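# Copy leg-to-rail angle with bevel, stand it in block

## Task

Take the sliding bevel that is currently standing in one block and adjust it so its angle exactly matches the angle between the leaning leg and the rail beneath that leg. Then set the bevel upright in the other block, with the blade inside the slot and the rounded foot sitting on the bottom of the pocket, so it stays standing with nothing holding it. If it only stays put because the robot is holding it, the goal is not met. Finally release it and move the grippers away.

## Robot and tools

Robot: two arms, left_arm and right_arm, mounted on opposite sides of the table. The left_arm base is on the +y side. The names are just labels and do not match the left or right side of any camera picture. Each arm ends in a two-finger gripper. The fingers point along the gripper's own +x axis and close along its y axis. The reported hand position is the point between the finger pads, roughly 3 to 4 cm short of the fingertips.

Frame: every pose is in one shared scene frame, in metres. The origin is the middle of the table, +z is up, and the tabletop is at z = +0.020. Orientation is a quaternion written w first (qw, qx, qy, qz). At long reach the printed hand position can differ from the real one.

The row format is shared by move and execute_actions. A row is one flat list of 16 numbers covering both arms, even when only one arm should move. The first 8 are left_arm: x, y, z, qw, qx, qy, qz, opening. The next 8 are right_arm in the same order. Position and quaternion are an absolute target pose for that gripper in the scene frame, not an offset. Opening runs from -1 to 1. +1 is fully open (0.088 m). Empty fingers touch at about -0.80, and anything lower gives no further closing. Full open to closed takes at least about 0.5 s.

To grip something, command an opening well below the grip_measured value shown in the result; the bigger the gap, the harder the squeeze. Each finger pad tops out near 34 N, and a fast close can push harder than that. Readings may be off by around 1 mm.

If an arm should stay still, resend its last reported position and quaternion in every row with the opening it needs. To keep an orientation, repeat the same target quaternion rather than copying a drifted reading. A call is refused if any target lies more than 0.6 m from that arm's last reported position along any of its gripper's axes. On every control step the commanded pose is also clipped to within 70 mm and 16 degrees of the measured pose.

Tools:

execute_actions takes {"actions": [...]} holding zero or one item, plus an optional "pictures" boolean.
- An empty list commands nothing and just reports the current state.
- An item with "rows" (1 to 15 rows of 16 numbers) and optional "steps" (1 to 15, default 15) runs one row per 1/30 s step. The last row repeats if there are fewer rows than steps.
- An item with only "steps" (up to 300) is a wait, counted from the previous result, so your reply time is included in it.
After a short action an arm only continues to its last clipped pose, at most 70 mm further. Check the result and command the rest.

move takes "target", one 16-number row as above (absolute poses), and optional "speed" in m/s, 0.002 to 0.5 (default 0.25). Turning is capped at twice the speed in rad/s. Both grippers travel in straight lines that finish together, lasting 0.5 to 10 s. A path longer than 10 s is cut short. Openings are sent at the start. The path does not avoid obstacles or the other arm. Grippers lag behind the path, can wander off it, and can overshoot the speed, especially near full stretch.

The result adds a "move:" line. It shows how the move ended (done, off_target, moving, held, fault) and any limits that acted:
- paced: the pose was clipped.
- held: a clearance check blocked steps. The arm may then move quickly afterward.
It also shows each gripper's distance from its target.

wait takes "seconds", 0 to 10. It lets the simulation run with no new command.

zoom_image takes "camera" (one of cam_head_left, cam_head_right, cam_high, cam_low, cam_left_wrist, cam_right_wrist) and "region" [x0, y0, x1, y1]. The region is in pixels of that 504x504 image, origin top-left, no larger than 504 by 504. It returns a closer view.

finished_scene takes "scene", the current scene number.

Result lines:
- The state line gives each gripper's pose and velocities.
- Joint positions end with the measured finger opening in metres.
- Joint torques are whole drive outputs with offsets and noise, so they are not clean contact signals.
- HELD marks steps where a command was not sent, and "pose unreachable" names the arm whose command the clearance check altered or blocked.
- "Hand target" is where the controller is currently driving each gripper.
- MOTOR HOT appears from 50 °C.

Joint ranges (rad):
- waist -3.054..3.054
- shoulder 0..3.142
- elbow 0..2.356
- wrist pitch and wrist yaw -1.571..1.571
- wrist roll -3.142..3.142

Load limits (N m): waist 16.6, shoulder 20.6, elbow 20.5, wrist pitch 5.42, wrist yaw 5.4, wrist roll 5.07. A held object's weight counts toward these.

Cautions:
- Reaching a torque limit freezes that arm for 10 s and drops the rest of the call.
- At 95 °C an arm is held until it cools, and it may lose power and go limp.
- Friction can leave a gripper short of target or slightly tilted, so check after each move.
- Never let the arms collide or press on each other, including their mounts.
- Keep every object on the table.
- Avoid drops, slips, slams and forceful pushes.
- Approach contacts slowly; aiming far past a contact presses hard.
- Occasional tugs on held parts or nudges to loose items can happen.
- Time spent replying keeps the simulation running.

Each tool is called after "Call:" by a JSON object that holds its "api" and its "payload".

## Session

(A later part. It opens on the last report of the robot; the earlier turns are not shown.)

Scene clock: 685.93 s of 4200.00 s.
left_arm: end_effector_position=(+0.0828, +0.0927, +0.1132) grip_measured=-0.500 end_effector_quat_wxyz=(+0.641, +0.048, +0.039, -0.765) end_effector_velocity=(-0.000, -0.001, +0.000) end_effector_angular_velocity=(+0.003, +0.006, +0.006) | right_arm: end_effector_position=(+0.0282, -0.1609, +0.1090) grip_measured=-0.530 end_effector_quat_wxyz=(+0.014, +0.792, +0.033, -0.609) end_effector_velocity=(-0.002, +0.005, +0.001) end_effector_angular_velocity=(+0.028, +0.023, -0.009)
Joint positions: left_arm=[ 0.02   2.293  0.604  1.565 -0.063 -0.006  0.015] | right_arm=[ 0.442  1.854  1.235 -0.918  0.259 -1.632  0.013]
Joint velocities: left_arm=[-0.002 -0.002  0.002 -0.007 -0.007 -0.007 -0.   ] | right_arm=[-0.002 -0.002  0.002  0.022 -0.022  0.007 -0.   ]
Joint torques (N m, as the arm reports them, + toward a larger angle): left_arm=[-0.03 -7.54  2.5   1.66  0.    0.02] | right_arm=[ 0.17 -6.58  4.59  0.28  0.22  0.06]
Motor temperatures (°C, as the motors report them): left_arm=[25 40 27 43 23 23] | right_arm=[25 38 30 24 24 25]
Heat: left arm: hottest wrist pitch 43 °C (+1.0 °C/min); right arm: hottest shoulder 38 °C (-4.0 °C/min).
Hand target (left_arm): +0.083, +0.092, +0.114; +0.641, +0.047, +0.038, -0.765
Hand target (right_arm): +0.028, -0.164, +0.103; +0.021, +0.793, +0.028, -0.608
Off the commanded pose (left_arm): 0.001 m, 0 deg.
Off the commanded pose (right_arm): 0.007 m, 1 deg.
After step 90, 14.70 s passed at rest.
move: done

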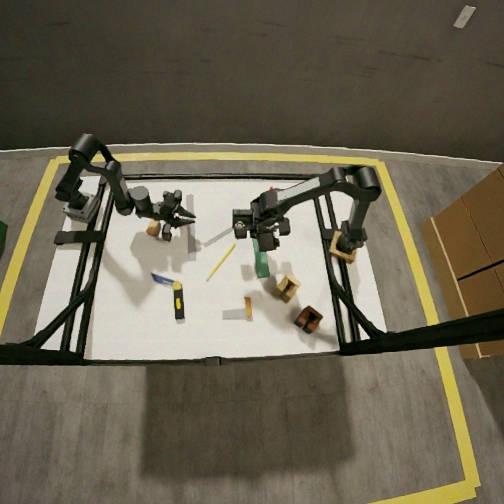

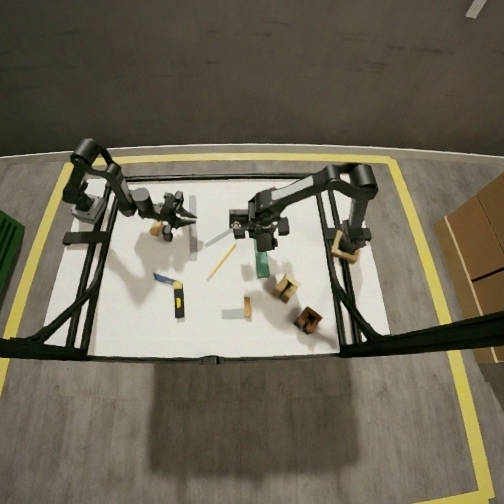

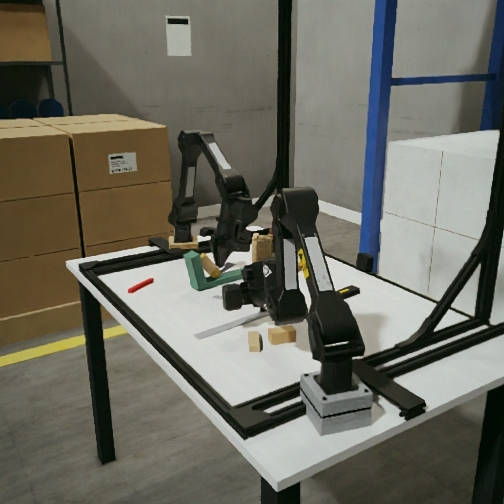

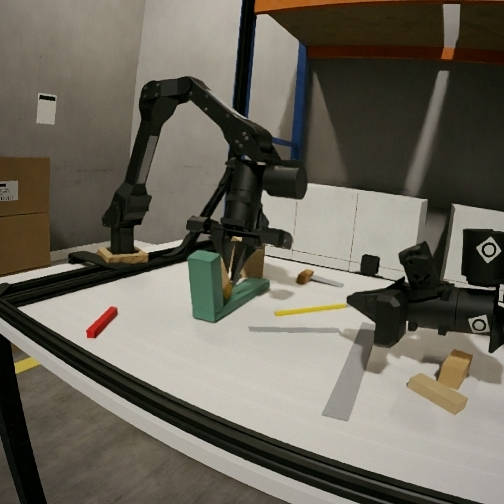

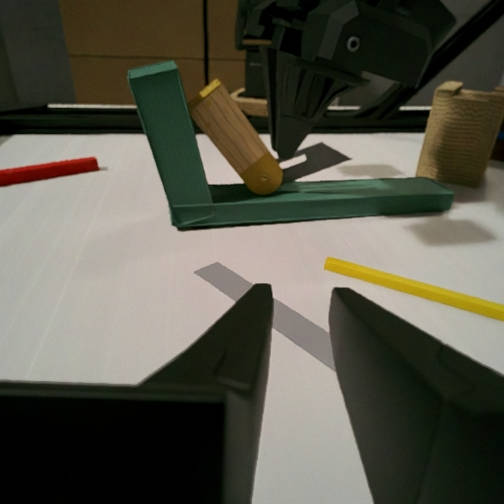

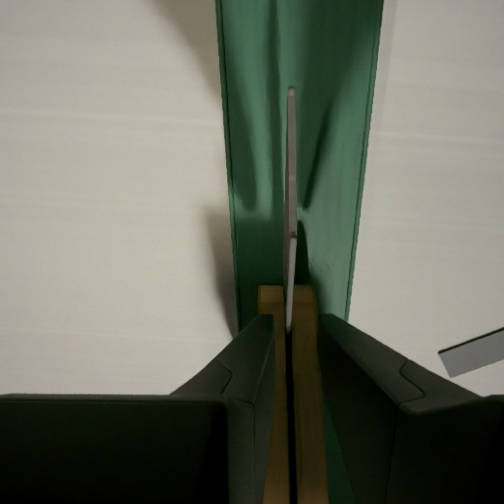

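Call:
{"api": "move", "payload": {"target": [0.0828,0.0925,0.114,0.641,0.047,0.038,-0.765,-0.5,0.050,-0.1625,0.103,-0.0212,-0.7929,-0.0277,0.6084,-0.53], "speed": 0.012}}

Call:
{"api": "zoom_image", "payload": {"camera": "cam_left_wrist", "region": [120, 0, 420, 240]}}

Scene clock: 696.80 s of 4200.00 s.
left_arm: end_effector_position=(+0.0828, +0.0927, +0.1132) grip_measured=-0.500 end_effector_quat_wxyz=(+0.641, +0.048, +0.039, -0.765) end_effector_velocity=(+0.000, +0.001, -0.001) end_effector_angular_velocity=(+0.006, -0.010, +0.004) | right_arm: end_effector_position=(+0.0452, -0.1597, +0.1086) grip_measured=-0.530 end_effector_quat_wxyz=(+0.016, +0.791, +0.036, -0.610) end_effector_velocity=(+0.001, -0.002, +0.001) end_effector_angular_velocity=(-0.004, +0.007, +0.000)
Joint positions: left_arm=[ 0.02   2.293  0.604  1.565 -0.063 -0.006  0.015] | right_arm=[ 0.389  1.854  1.235 -0.901  0.253 -1.694  0.013]
Joint velocities: left_arm=[-0.002 -0.002 -0.002 -0.007 -0.007  0.007 -0.   ] | right_arm=[-0.007 -0.007 -0.002 -0.007 -0.007 -0.007  0.   ]
Joint torques (N m, as the arm reports them, + toward a larger angle): left_arm=[-0.03 -7.53  2.5   1.67 -0.01  0.02] | right_arm=[-1.01 -6.43  5.03  0.33  0.4  -0.06]
Motor temperatures (°C, as the motors report them): left_arm=[25 40 27 43 23 23] | right_arm=[25 38 30 24 24 25]
Heat: left arm: hottest wrist pitch 43 °C (+1.0 °C/min); right arm: hottest shoulder 38 °C (-4.0 °C/min).
Hand target (left_arm): +0.083, +0.092, +0.114; +0.641, +0.047, +0.038, -0.765
Hand target (right_arm): +0.050, -0.163, +0.103; +0.021, +0.793, +0.027, -0.608
Off the commanded pose (left_arm): 0.001 m, 0 deg.
Off the commanded pose (right_arm): 0.008 m, 1 deg.
After step 90, 5.77 s passed at rest.
move: done

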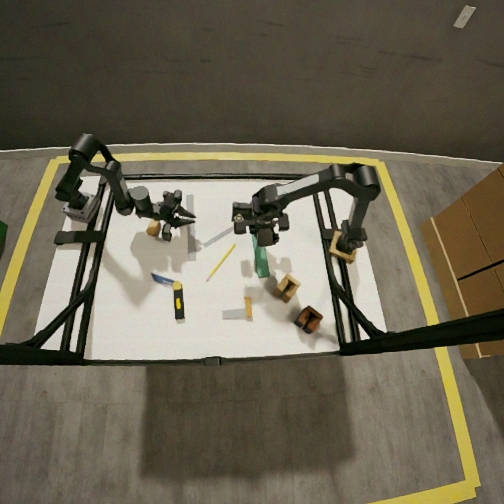

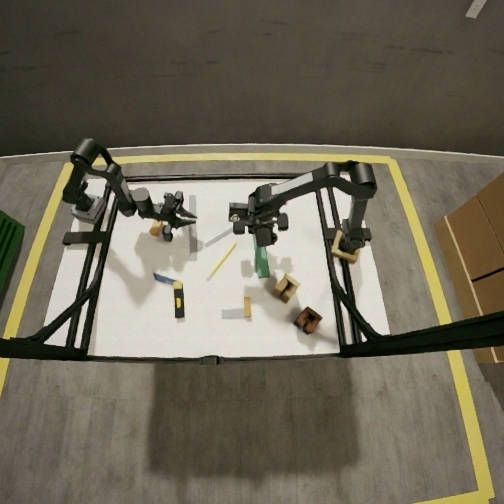

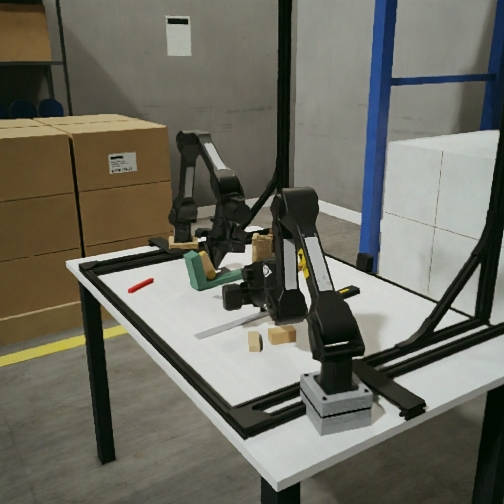

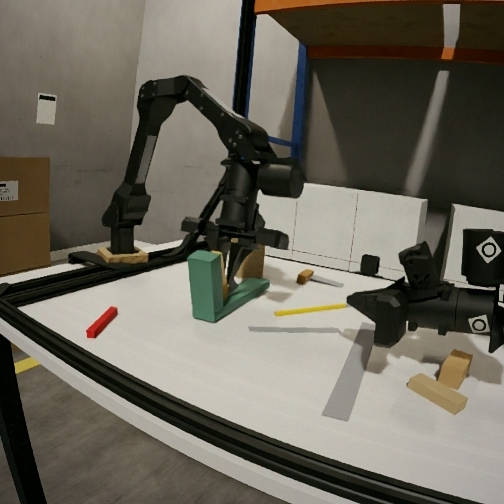

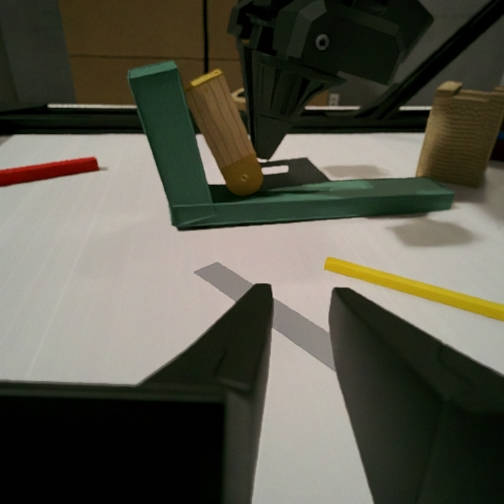

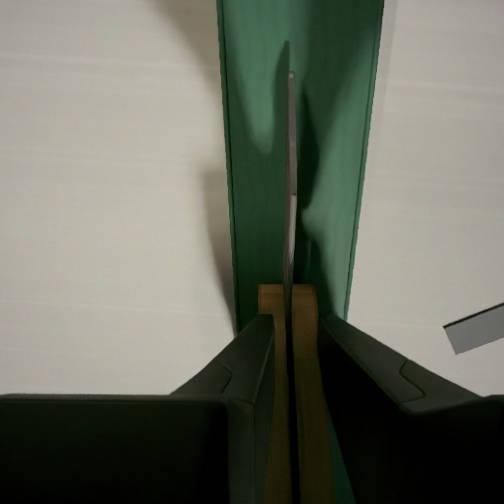

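Region (120, 0, 420, 240) of cam_left_wrist's 504x504 image, scaled by 1.680, with more detail than that image has; it fills the top 403 rows of this view, and the rest is white.

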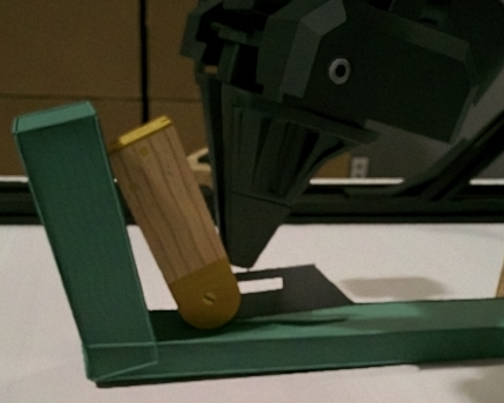

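Call:
{"api": "move", "payload": {"target": [0.0828,0.0925,0.114,0.641,0.047,0.038,-0.765,-0.5,0.062,-0.1617,0.103,-0.0212,-0.7929,-0.0277,0.6084,-0.53], "speed": 0.008}}

Call:
{"api": "zoom_image", "payload": {"camera": "cam_left_wrist", "region": [120, 0, 420, 240]}}

Scene clock: 705.83 s of 4200.00 s.
left_arm: end_effector_position=(+0.0828, +0.0927, +0.1132) grip_measured=-0.500 end_effector_quat_wxyz=(+0.641, +0.048, +0.039, -0.765) end_effector_velocity=(+0.000, +0.000, +0.002) end_effector_angular_velocity=(-0.004, +0.022, +0.008) | right_arm: end_effector_position=(+0.0527, -0.1596, +0.1082) grip_measured=-0.530 end_effector_quat_wxyz=(+0.020, +0.788, +0.040, -0.614) end_effector_velocity=(-0.003, -0.002, +0.001) end_effector_angular_velocity=(+0.001, +0.022, -0.008)
Joint positions: left_arm=[ 0.02   2.293  0.604  1.565 -0.063 -0.006  0.015] | right_arm=[ 0.363  1.855  1.235 -0.894  0.243 -1.731  0.013]
Joint velocities: left_arm=[-0.002 -0.002 -0.002  0.007 -0.007 -0.022  0.   ] | right_arm=[-0.002 -0.007 -0.002 -0.007 -0.022  0.007 -0.   ]
Joint torques (N m, as the arm reports them, + toward a larger angle): left_arm=[-0.03 -7.57  2.49  1.67 -0.01  0.02] | right_arm=[-1.71 -6.12  5.56  0.46  0.72 -0.1 ]
Motor temperatures (°C, as the motors report them): left_arm=[25 40 27 43 23 23] | right_arm=[25 38 30 24 24 25]
Heat: left arm: hottest wrist pitch 43 °C (+1.0 °C/min); right arm: hottest shoulder 38 °C (-3.0 °C/min).
Hand target (left_arm): +0.083, +0.092, +0.114; +0.641, +0.047, +0.038, -0.765
Hand target (right_arm): +0.062, -0.162, +0.103; +0.021, +0.793, +0.028, -0.608
Off the commanded pose (left_arm): 0.001 m, 0 deg.
Off the commanded pose (right_arm): 0.011 m, 2 deg.
After step 90, 3.60 s passed at rest.
move: off_target (right_arm)

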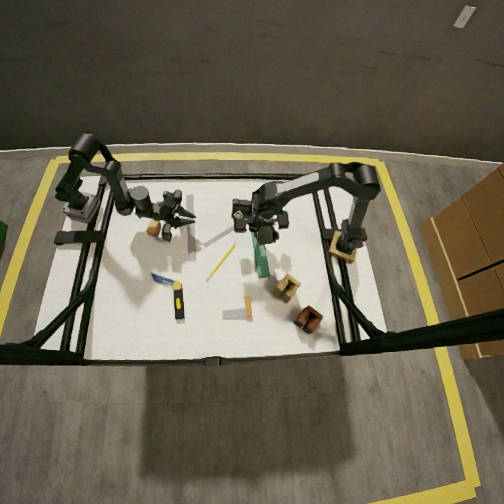

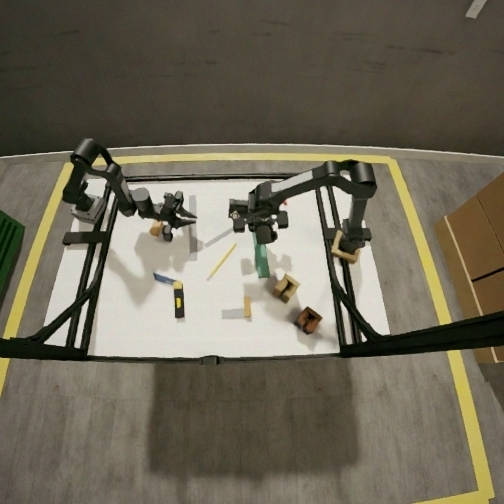

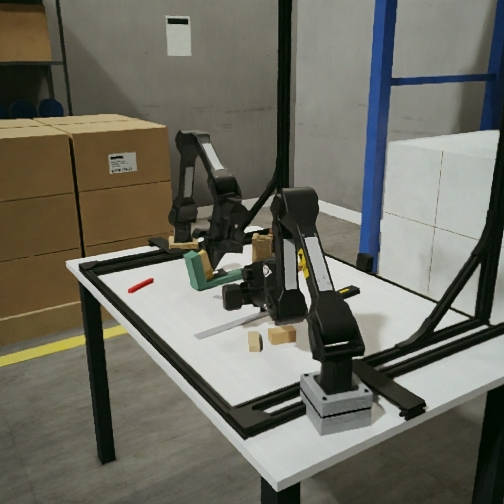

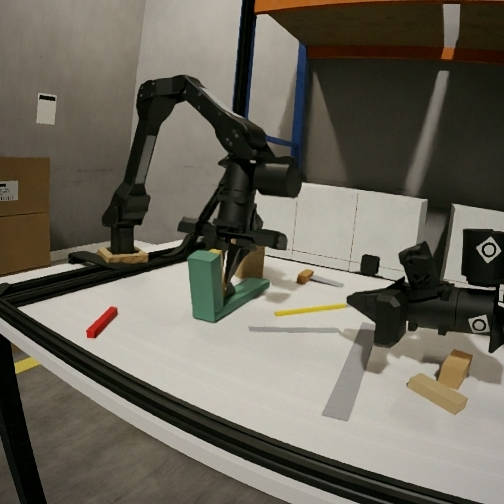

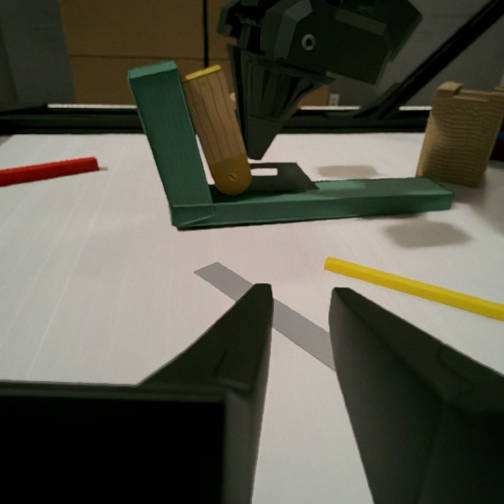

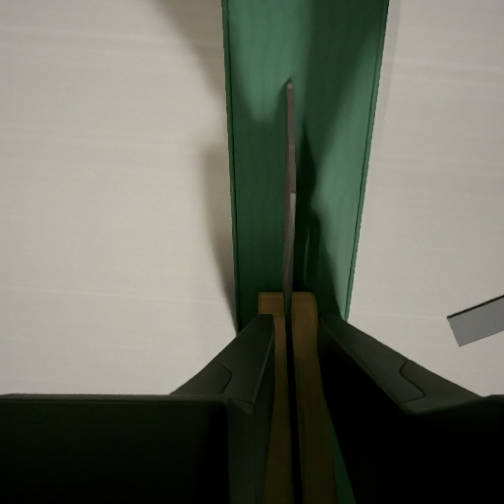

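Region (120, 0, 420, 240) of cam_left_wrist's 504x504 image, scaled by 1.680, with more detail than that image has; it fills the top 403 rows of this view, and the rest is white.

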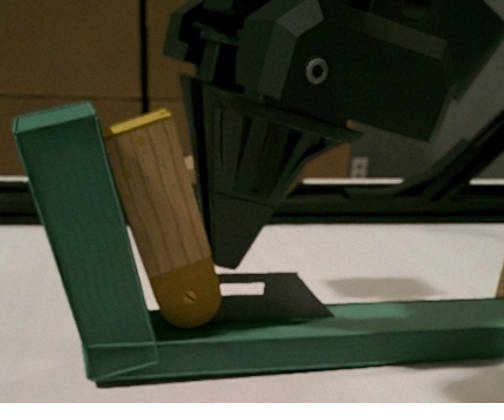

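Call:
{"api": "move", "payload": {"target": [0.0828,0.0925,0.114,0.641,0.047,0.038,-0.765,-0.5,0.069,-0.1612,0.102,-0.0212,-0.7929,-0.0277,0.6084,-0.53], "speed": 0.006}}

Call:
{"api": "zoom_image", "payload": {"camera": "cam_left_wrist", "region": [150, 40, 330, 220]}}

Scene clock: 718.53 s of 4200.00 s.
left_arm: end_effector_position=(+0.0828, +0.0927, +0.1132) grip_measured=-0.500 end_effector_quat_wxyz=(+0.641, +0.048, +0.039, -0.765) end_effector_velocity=(-0.004, +0.002, -0.001) end_effector_angular_velocity=(+0.009, +0.006, -0.014) | right_arm: end_effector_position=(+0.0579, -0.1592, +0.1077) grip_measured=-0.530 end_effector_quat_wxyz=(+0.020, +0.787, +0.041, -0.615) end_effector_velocity=(+0.001, -0.004, -0.001) end_effector_angular_velocity=(-0.013, +0.008, +0.000)
Joint positions: left_arm=[ 0.02   2.293  0.604  1.565 -0.063 -0.006  0.015] | right_arm=[ 0.345  1.856  1.235 -0.887  0.237 -1.752  0.013]
Joint velocities: left_arm=[-0.007 -0.002 -0.002 -0.007  0.007 -0.007  0.   ] | right_arm=[-0.007 -0.002 -0.007 -0.007 -0.007 -0.007 -0.   ]
Joint torques (N m, as the arm reports them, + toward a larger angle): left_arm=[-0.03 -7.54  2.51  1.67 -0.01  0.02] | right_arm=[-1.92 -5.83  5.71  0.5   0.92 -0.11]
Motor temperatures (°C, as the motors report them): left_arm=[25 41 27 43 23 23] | right_arm=[25 37 30 24 24 25]
Heat: left arm: hottest wrist pitch 43 °C (+1.0 °C/min); right arm: hottest shoulder 37 °C (-2.0 °C/min).
Hand target (left_arm): +0.083, +0.092, +0.114; +0.641, +0.047, +0.038, -0.765
Hand target (right_arm): +0.069, -0.162, +0.102; +0.021, +0.793, +0.028, -0.608
Off the commanded pose (left_arm): 0.001 m, 0 deg.
Off the commanded pose (right_arm): 0.013 m, 2 deg.
After step 90, 6.60 s passed at rest.
move: off_target (right_arm)

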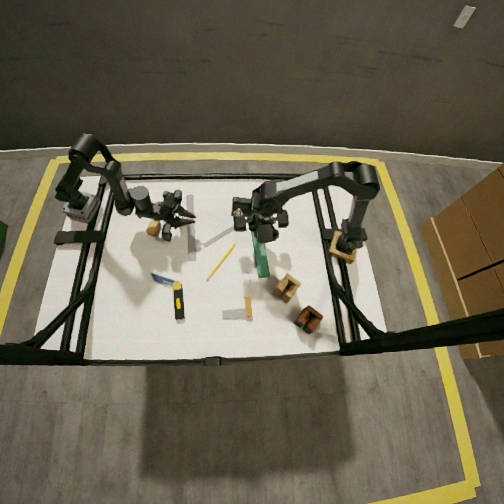

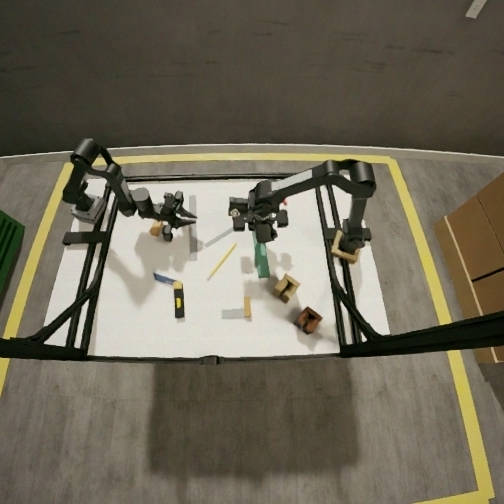

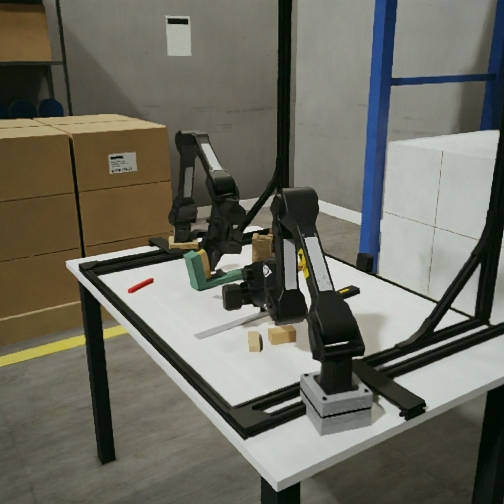

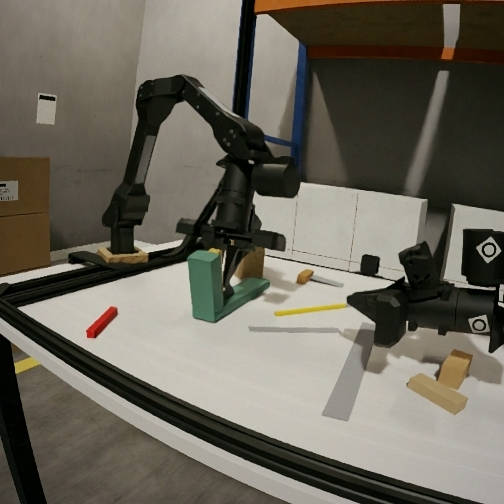

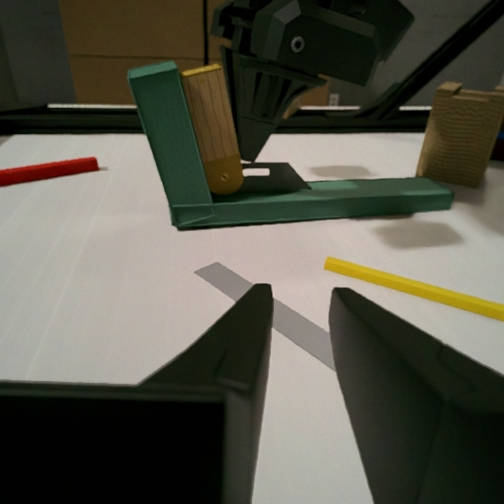

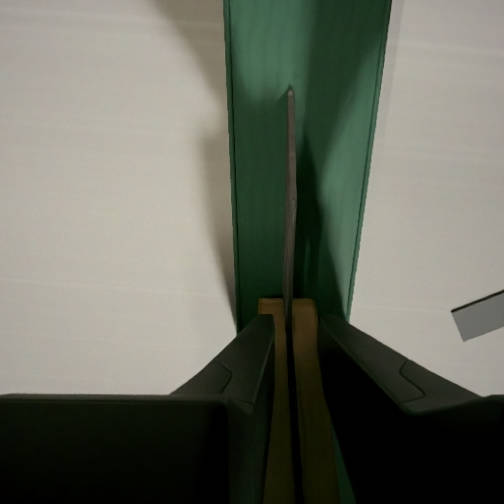

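Region (150, 40, 330, 220) of cam_left_wrist's 504x504 image, scaled by 2.800, with more detail than that image has.

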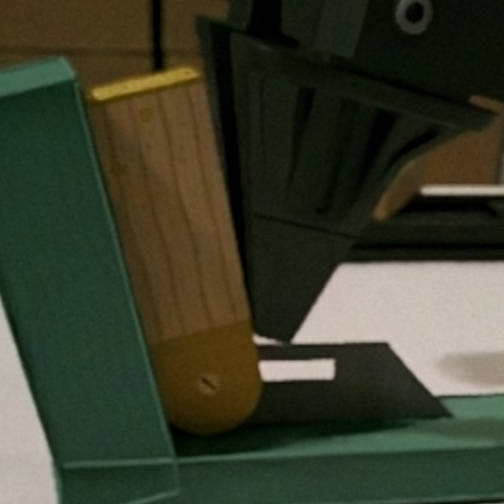

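Call:
{"api": "zoom_image", "payload": {"camera": "cam_left_wrist", "region": [170, 60, 270, 210]}}

Call:
{"api": "zoom_image", "payload": {"camera": "cam_low", "region": [170, 220, 290, 340]}}

Region (170, 60, 270, 210) of cam_left_wrist's 504x504 image, scaled by 3.360, with more detail than that image has.

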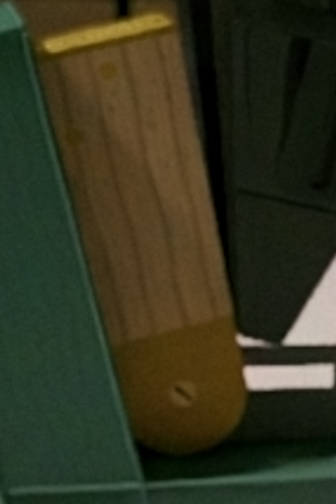

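Region (170, 220, 290, 340) of cam_low's 504x504 image, scaled by 4.200, with more detail than that image has.

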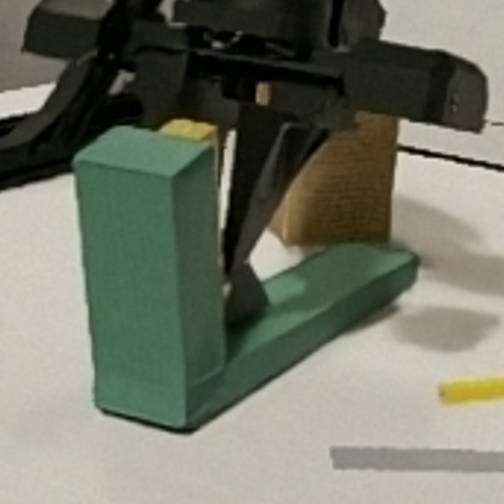

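Call:
{"api": "move", "payload": {"target": [0.0828,0.0925,0.114,0.641,0.047,0.038,-0.765,-0.5,0.046,-0.1625,0.106,-0.0212,-0.7929,-0.0277,0.6084,-0.53], "speed": 0.03}}

Call:
{"api": "move", "payload": {"target": [0.0828,0.0925,0.114,0.641,0.047,0.038,-0.765,-0.5,0.056,-0.162,0.122,-0.0242,-0.7189,-0.0251,0.6943,-0.08], "speed": 0.08}}

Call:
{"api": "zoom_image", "payload": {"camera": "cam_left_wrist", "region": [150, 20, 350, 220]}}

Scene clock: 839.33 s of 4200.00 s.
left_arm: end_effector_position=(+0.0828, +0.0927, +0.1132) grip_measured=-0.500 end_effector_quat_wxyz=(+0.641, +0.048, +0.039, -0.765) end_effector_velocity=(-0.004, +0.003, -0.002) end_effector_angular_velocity=(+0.016, +0.019, -0.012) | right_arm: end_effector_position=(+0.0468, -0.1618, +0.1079) grip_measured=-0.530 end_effector_quat_wxyz=(+0.018, +0.792, +0.031, -0.609) end_effector_velocity=(-0.003, -0.005, -0.001) end_effector_angular_velocity=(-0.019, +0.023, -0.009)
Joint positions: left_arm=[ 0.02   2.293  0.604  1.565 -0.063 -0.006  0.015] | right_arm=[ 0.386  1.857  1.235 -0.91   0.257 -1.691  0.013]
Joint velocities: left_arm=[-0.007 -0.002 -0.007 -0.007  0.007 -0.022  0.   ] | right_arm=[-0.002 -0.002 -0.002 -0.022 -0.022  0.007 -0.   ]
Joint torques (N m, as the arm reports them, + toward a larger angle): left_arm=[-0.04 -7.55  2.49  1.67  0.    0.03] | right_arm=[ 0.31 -7.25  5.82  0.    0.24  0.13]
Motor temperatures (°C, as the motors report them): left_arm=[25 41 27 43 23 23] | right_arm=[26 36 31 25 26 25]
Heat: left arm: hottest wrist pitch 43 °C (+0.0 °C/min); right arm: hottest shoulder 36 °C (+0.0 °C/min).
Hand target (left_arm): +0.083, +0.092, +0.114; +0.641, +0.047, +0.038, -0.765
Hand target (right_arm): +0.046, -0.163, +0.106; +0.021, +0.793, +0.028, -0.608
Off the commanded pose (left_arm): 0.001 m, 0 deg.
Off the commanded pose (right_arm): 0.002 m, 1 deg.
After step 90, 117.00 s passed at rest.
move: done

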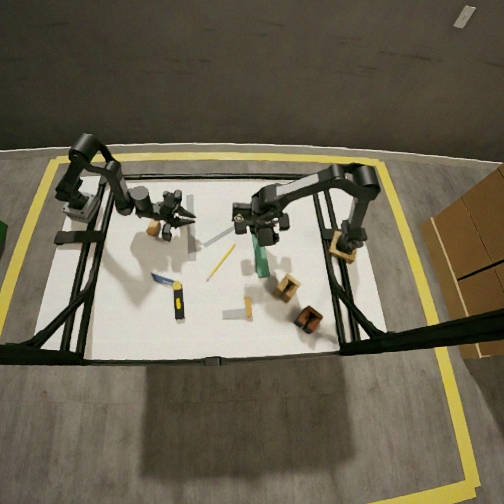

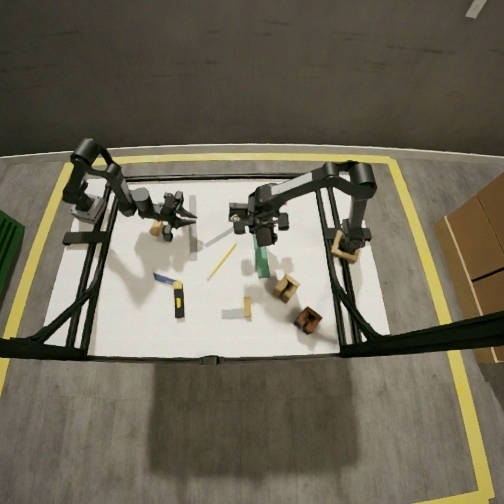

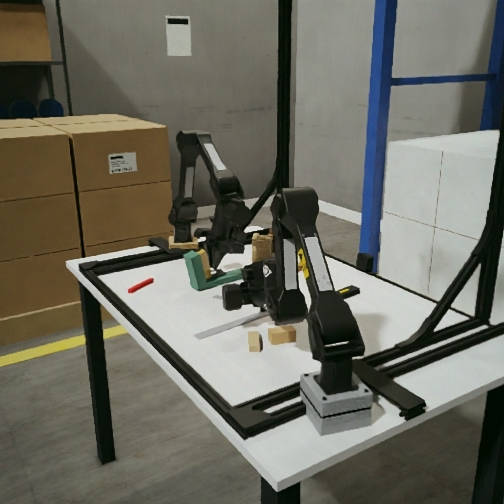

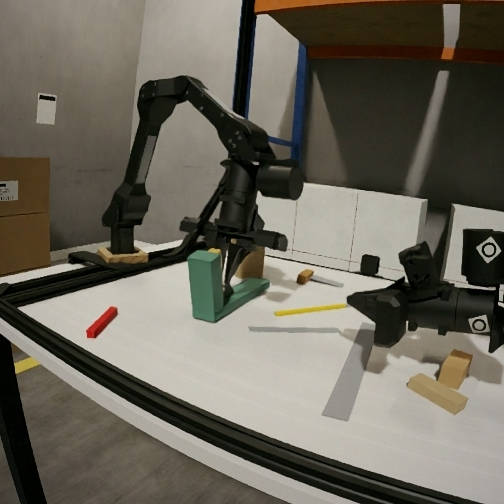

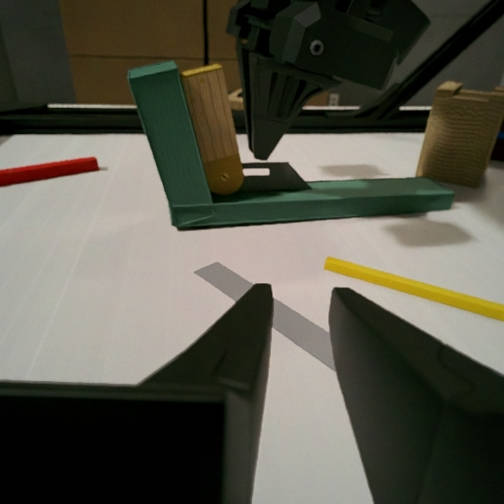

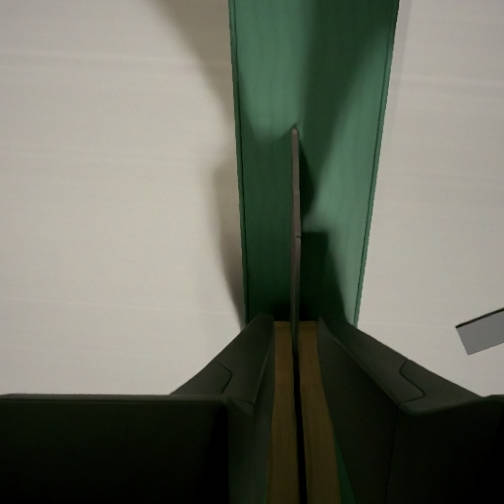

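Scene clock: 841.03 s of 4200.00 s.
left_arm: end_effector_position=(+0.0828, +0.0927, +0.1132) grip_measured=-0.500 end_effector_quat_wxyz=(+0.641, +0.048, +0.039, -0.765) end_effector_velocity=(+0.000, +0.001, -0.001) end_effector_angular_velocity=(+0.008, +0.005, +0.006) | right_arm: end_effector_position=(+0.0553, -0.1640, +0.1232) grip_measured=-0.080 end_effector_quat_wxyz=(+0.023, +0.721, +0.026, -0.692) end_effector_velocity=(-0.002, -0.002, +0.004) end_effector_angular_velocity=(-0.006, +0.008, +0.010)
Joint positions: left_arm=[ 0.02   2.293  0.604  1.565 -0.063 -0.006  0.015] | right_arm=[ 0.264  1.857  1.32  -1.022  0.038 -1.806  0.035]
Joint velocities: left_arm=[-0.002 -0.002 -0.002 -0.007 -0.007 -0.007 -0.   ] | right_arm=[ 0.002 -0.007  0.007 -0.022 -0.007 -0.007 -0.   ]
Joint torques (N m, as the arm reports them, + toward a larger angle): left_arm=[-0.03 -7.55  2.5   1.68 -0.01  0.02] | right_arm=[-0.26 -6.61  7.29 -0.03 -0.16 -0.11]
Motor temperatures (°C, as the motors report them): left_arm=[25 41 27 43 23 23] | right_arm=[26 36 31 24 26 25]
Heat: left arm: hottest wrist pitch 43 °C (+0.0 °C/min); right arm: hottest shoulder 36 °C (+0.0 °C/min).
Hand target (left_arm): +0.083, +0.092, +0.114; +0.641, +0.047, +0.038, -0.765
Hand target (right_arm): +0.056, -0.162, +0.122; +0.025, +0.719, +0.025, -0.694
Off the commanded pose (left_arm): 0.001 m, 0 deg.
Off the commanded pose (right_arm): 0.002 m, 0 deg.
move: done

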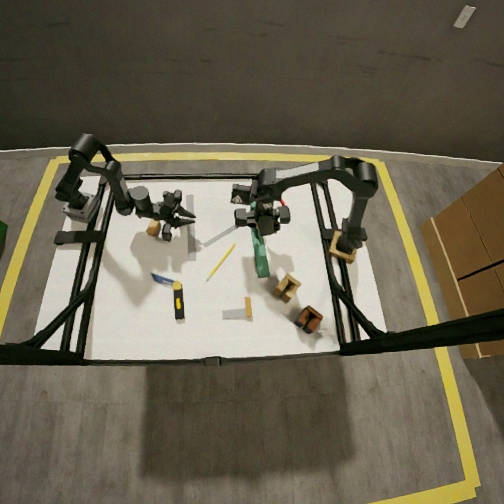

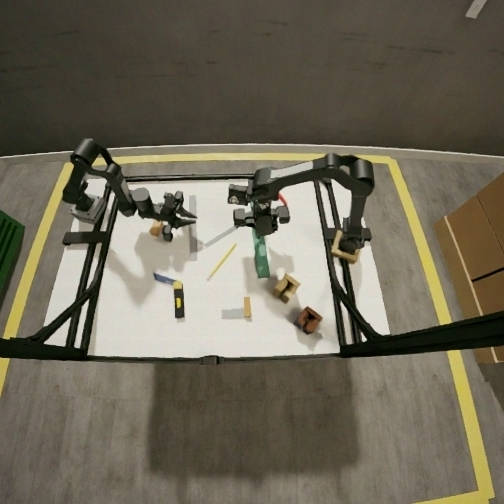

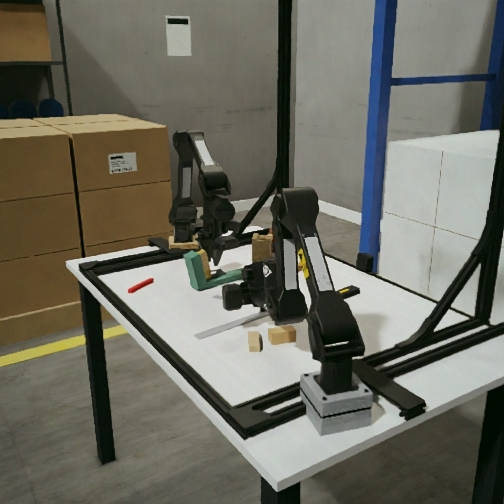

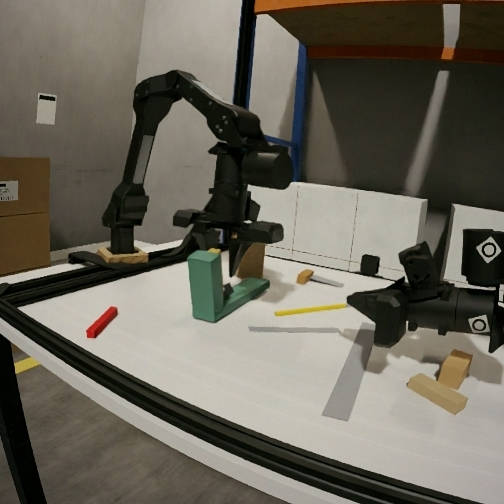

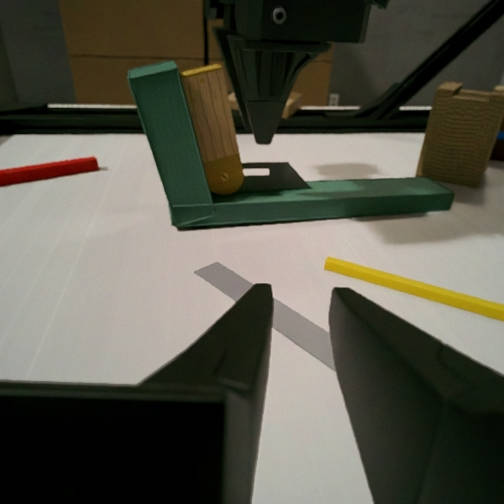

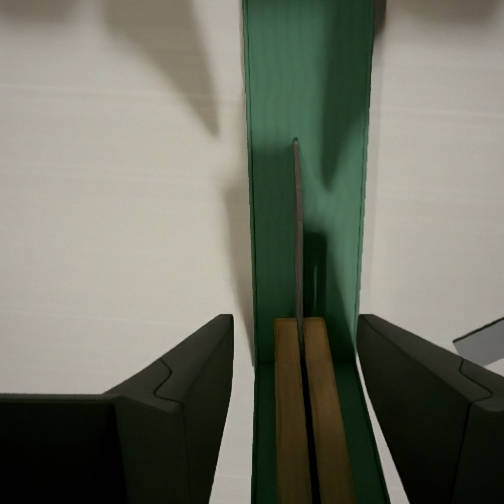

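Region (150, 20, 350, 220) of cam_left_wrist's 504x504 image, scaled by 2.520, with more detail than that image has.

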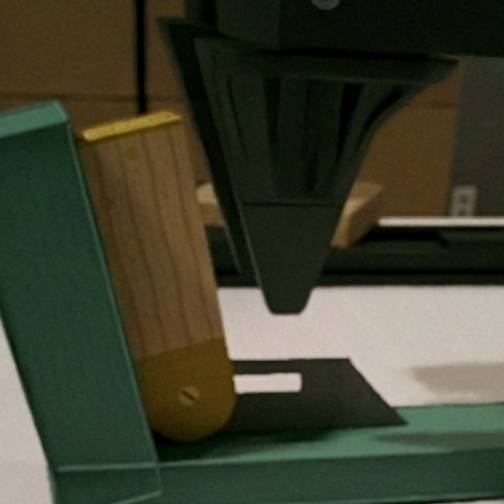

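Call:
{"api": "move", "payload": {"target": [0.0828,0.0925,0.114,0.641,0.047,0.038,-0.765,-0.5,0.087,-0.1600,0.121,-0.0242,-0.7189,-0.0251,0.6943,-0.08], "speed": 0.04}}

Call:
{"api": "zoom_image", "payload": {"camera": "cam_left_wrist", "region": [150, 20, 350, 220]}}

Scene clock: 850.83 s of 4200.00 s.
left_arm: end_effector_position=(+0.0828, +0.0927, +0.1132) grip_measured=-0.500 end_effector_quat_wxyz=(+0.641, +0.048, +0.039, -0.765) end_effector_velocity=(+0.000, +0.001, +0.003) end_effector_angular_velocity=(-0.009, -0.006, +0.004) | right_arm: end_effector_position=(+0.0859, -0.1618, +0.1225) grip_measured=-0.080 end_effector_quat_wxyz=(+0.022, +0.720, +0.026, -0.693) end_effector_velocity=(+0.002, -0.002, -0.002) end_effector_angular_velocity=(-0.014, -0.004, +0.005)
Joint positions: left_arm=[ 0.02   2.293  0.604  1.565 -0.063 -0.006  0.015] | right_arm=[ 0.177  1.887  1.357 -1.026  0.036 -1.893  0.035]
Joint velocities: left_arm=[-0.002 -0.007 -0.007  0.007 -0.007  0.007 -0.   ] | right_arm=[-0.002  0.007  0.002 -0.007  0.007 -0.007  0.   ]
Joint torques (N m, as the arm reports them, + toward a larger angle): left_arm=[-0.04 -7.54  2.52  1.67  0.    0.02] | right_arm=[-0.24 -7.    7.25 -0.09 -0.14 -0.07]
Motor temperatures (°C, as the motors report them): left_arm=[25 41 27 43 23 23] | right_arm=[26 36 32 24 26 25]
Heat: left arm: hottest wrist pitch 43 °C (+0.0 °C/min); right arm: hottest shoulder 36 °C (+0.0 °C/min).
Hand target (left_arm): +0.083, +0.092, +0.114; +0.641, +0.047, +0.038, -0.765
Hand target (right_arm): +0.087, -0.160, +0.121; +0.024, +0.719, +0.025, -0.694
Off the commanded pose (left_arm): 0.001 m, 0 deg.
Off the commanded pose (right_arm): 0.003 m, 0 deg.
After step 90, 5.70 s passed at rest.
move: done

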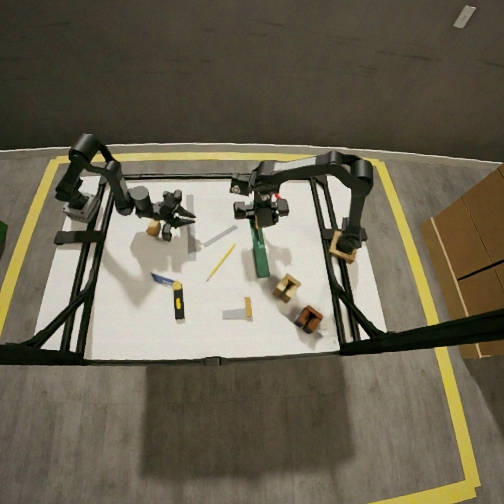

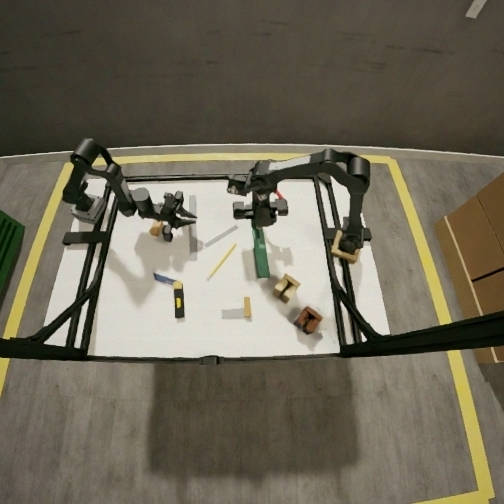

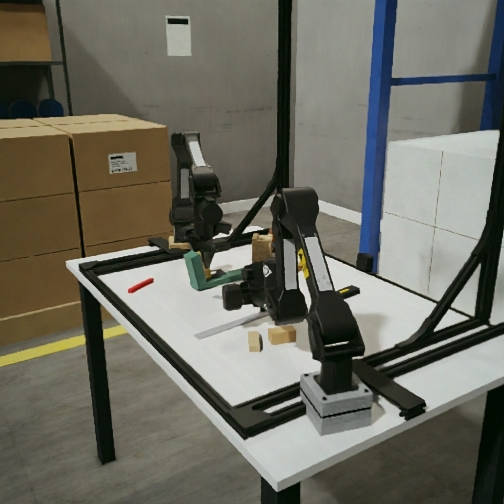

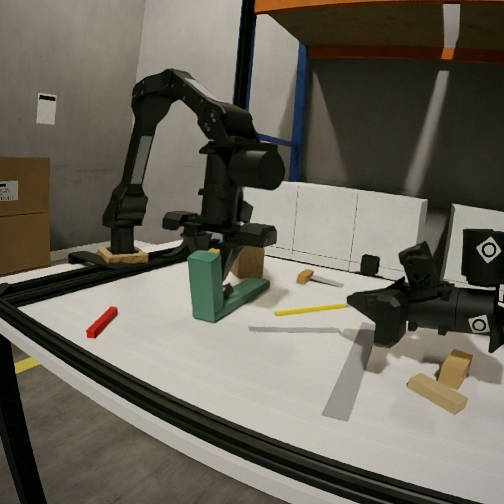

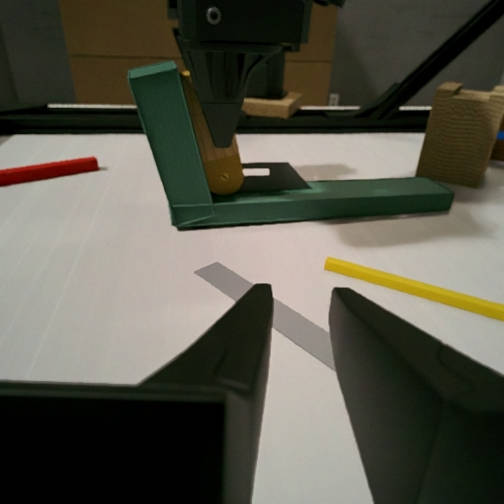

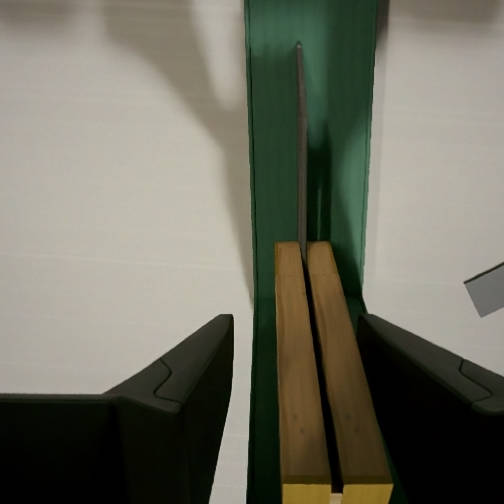

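Region (150, 20, 350, 220) of cam_left_wrist's 504x504 image, scaled by 2.520, with more detail than that image has.

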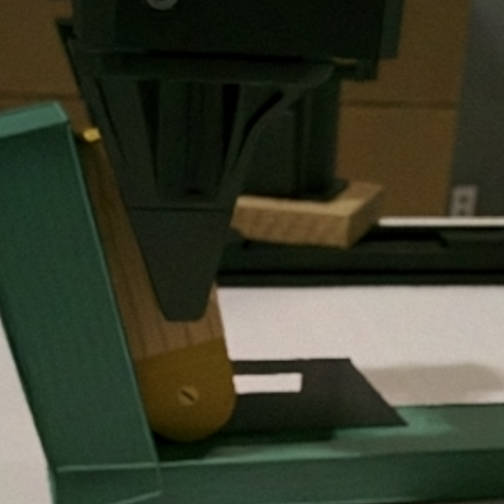

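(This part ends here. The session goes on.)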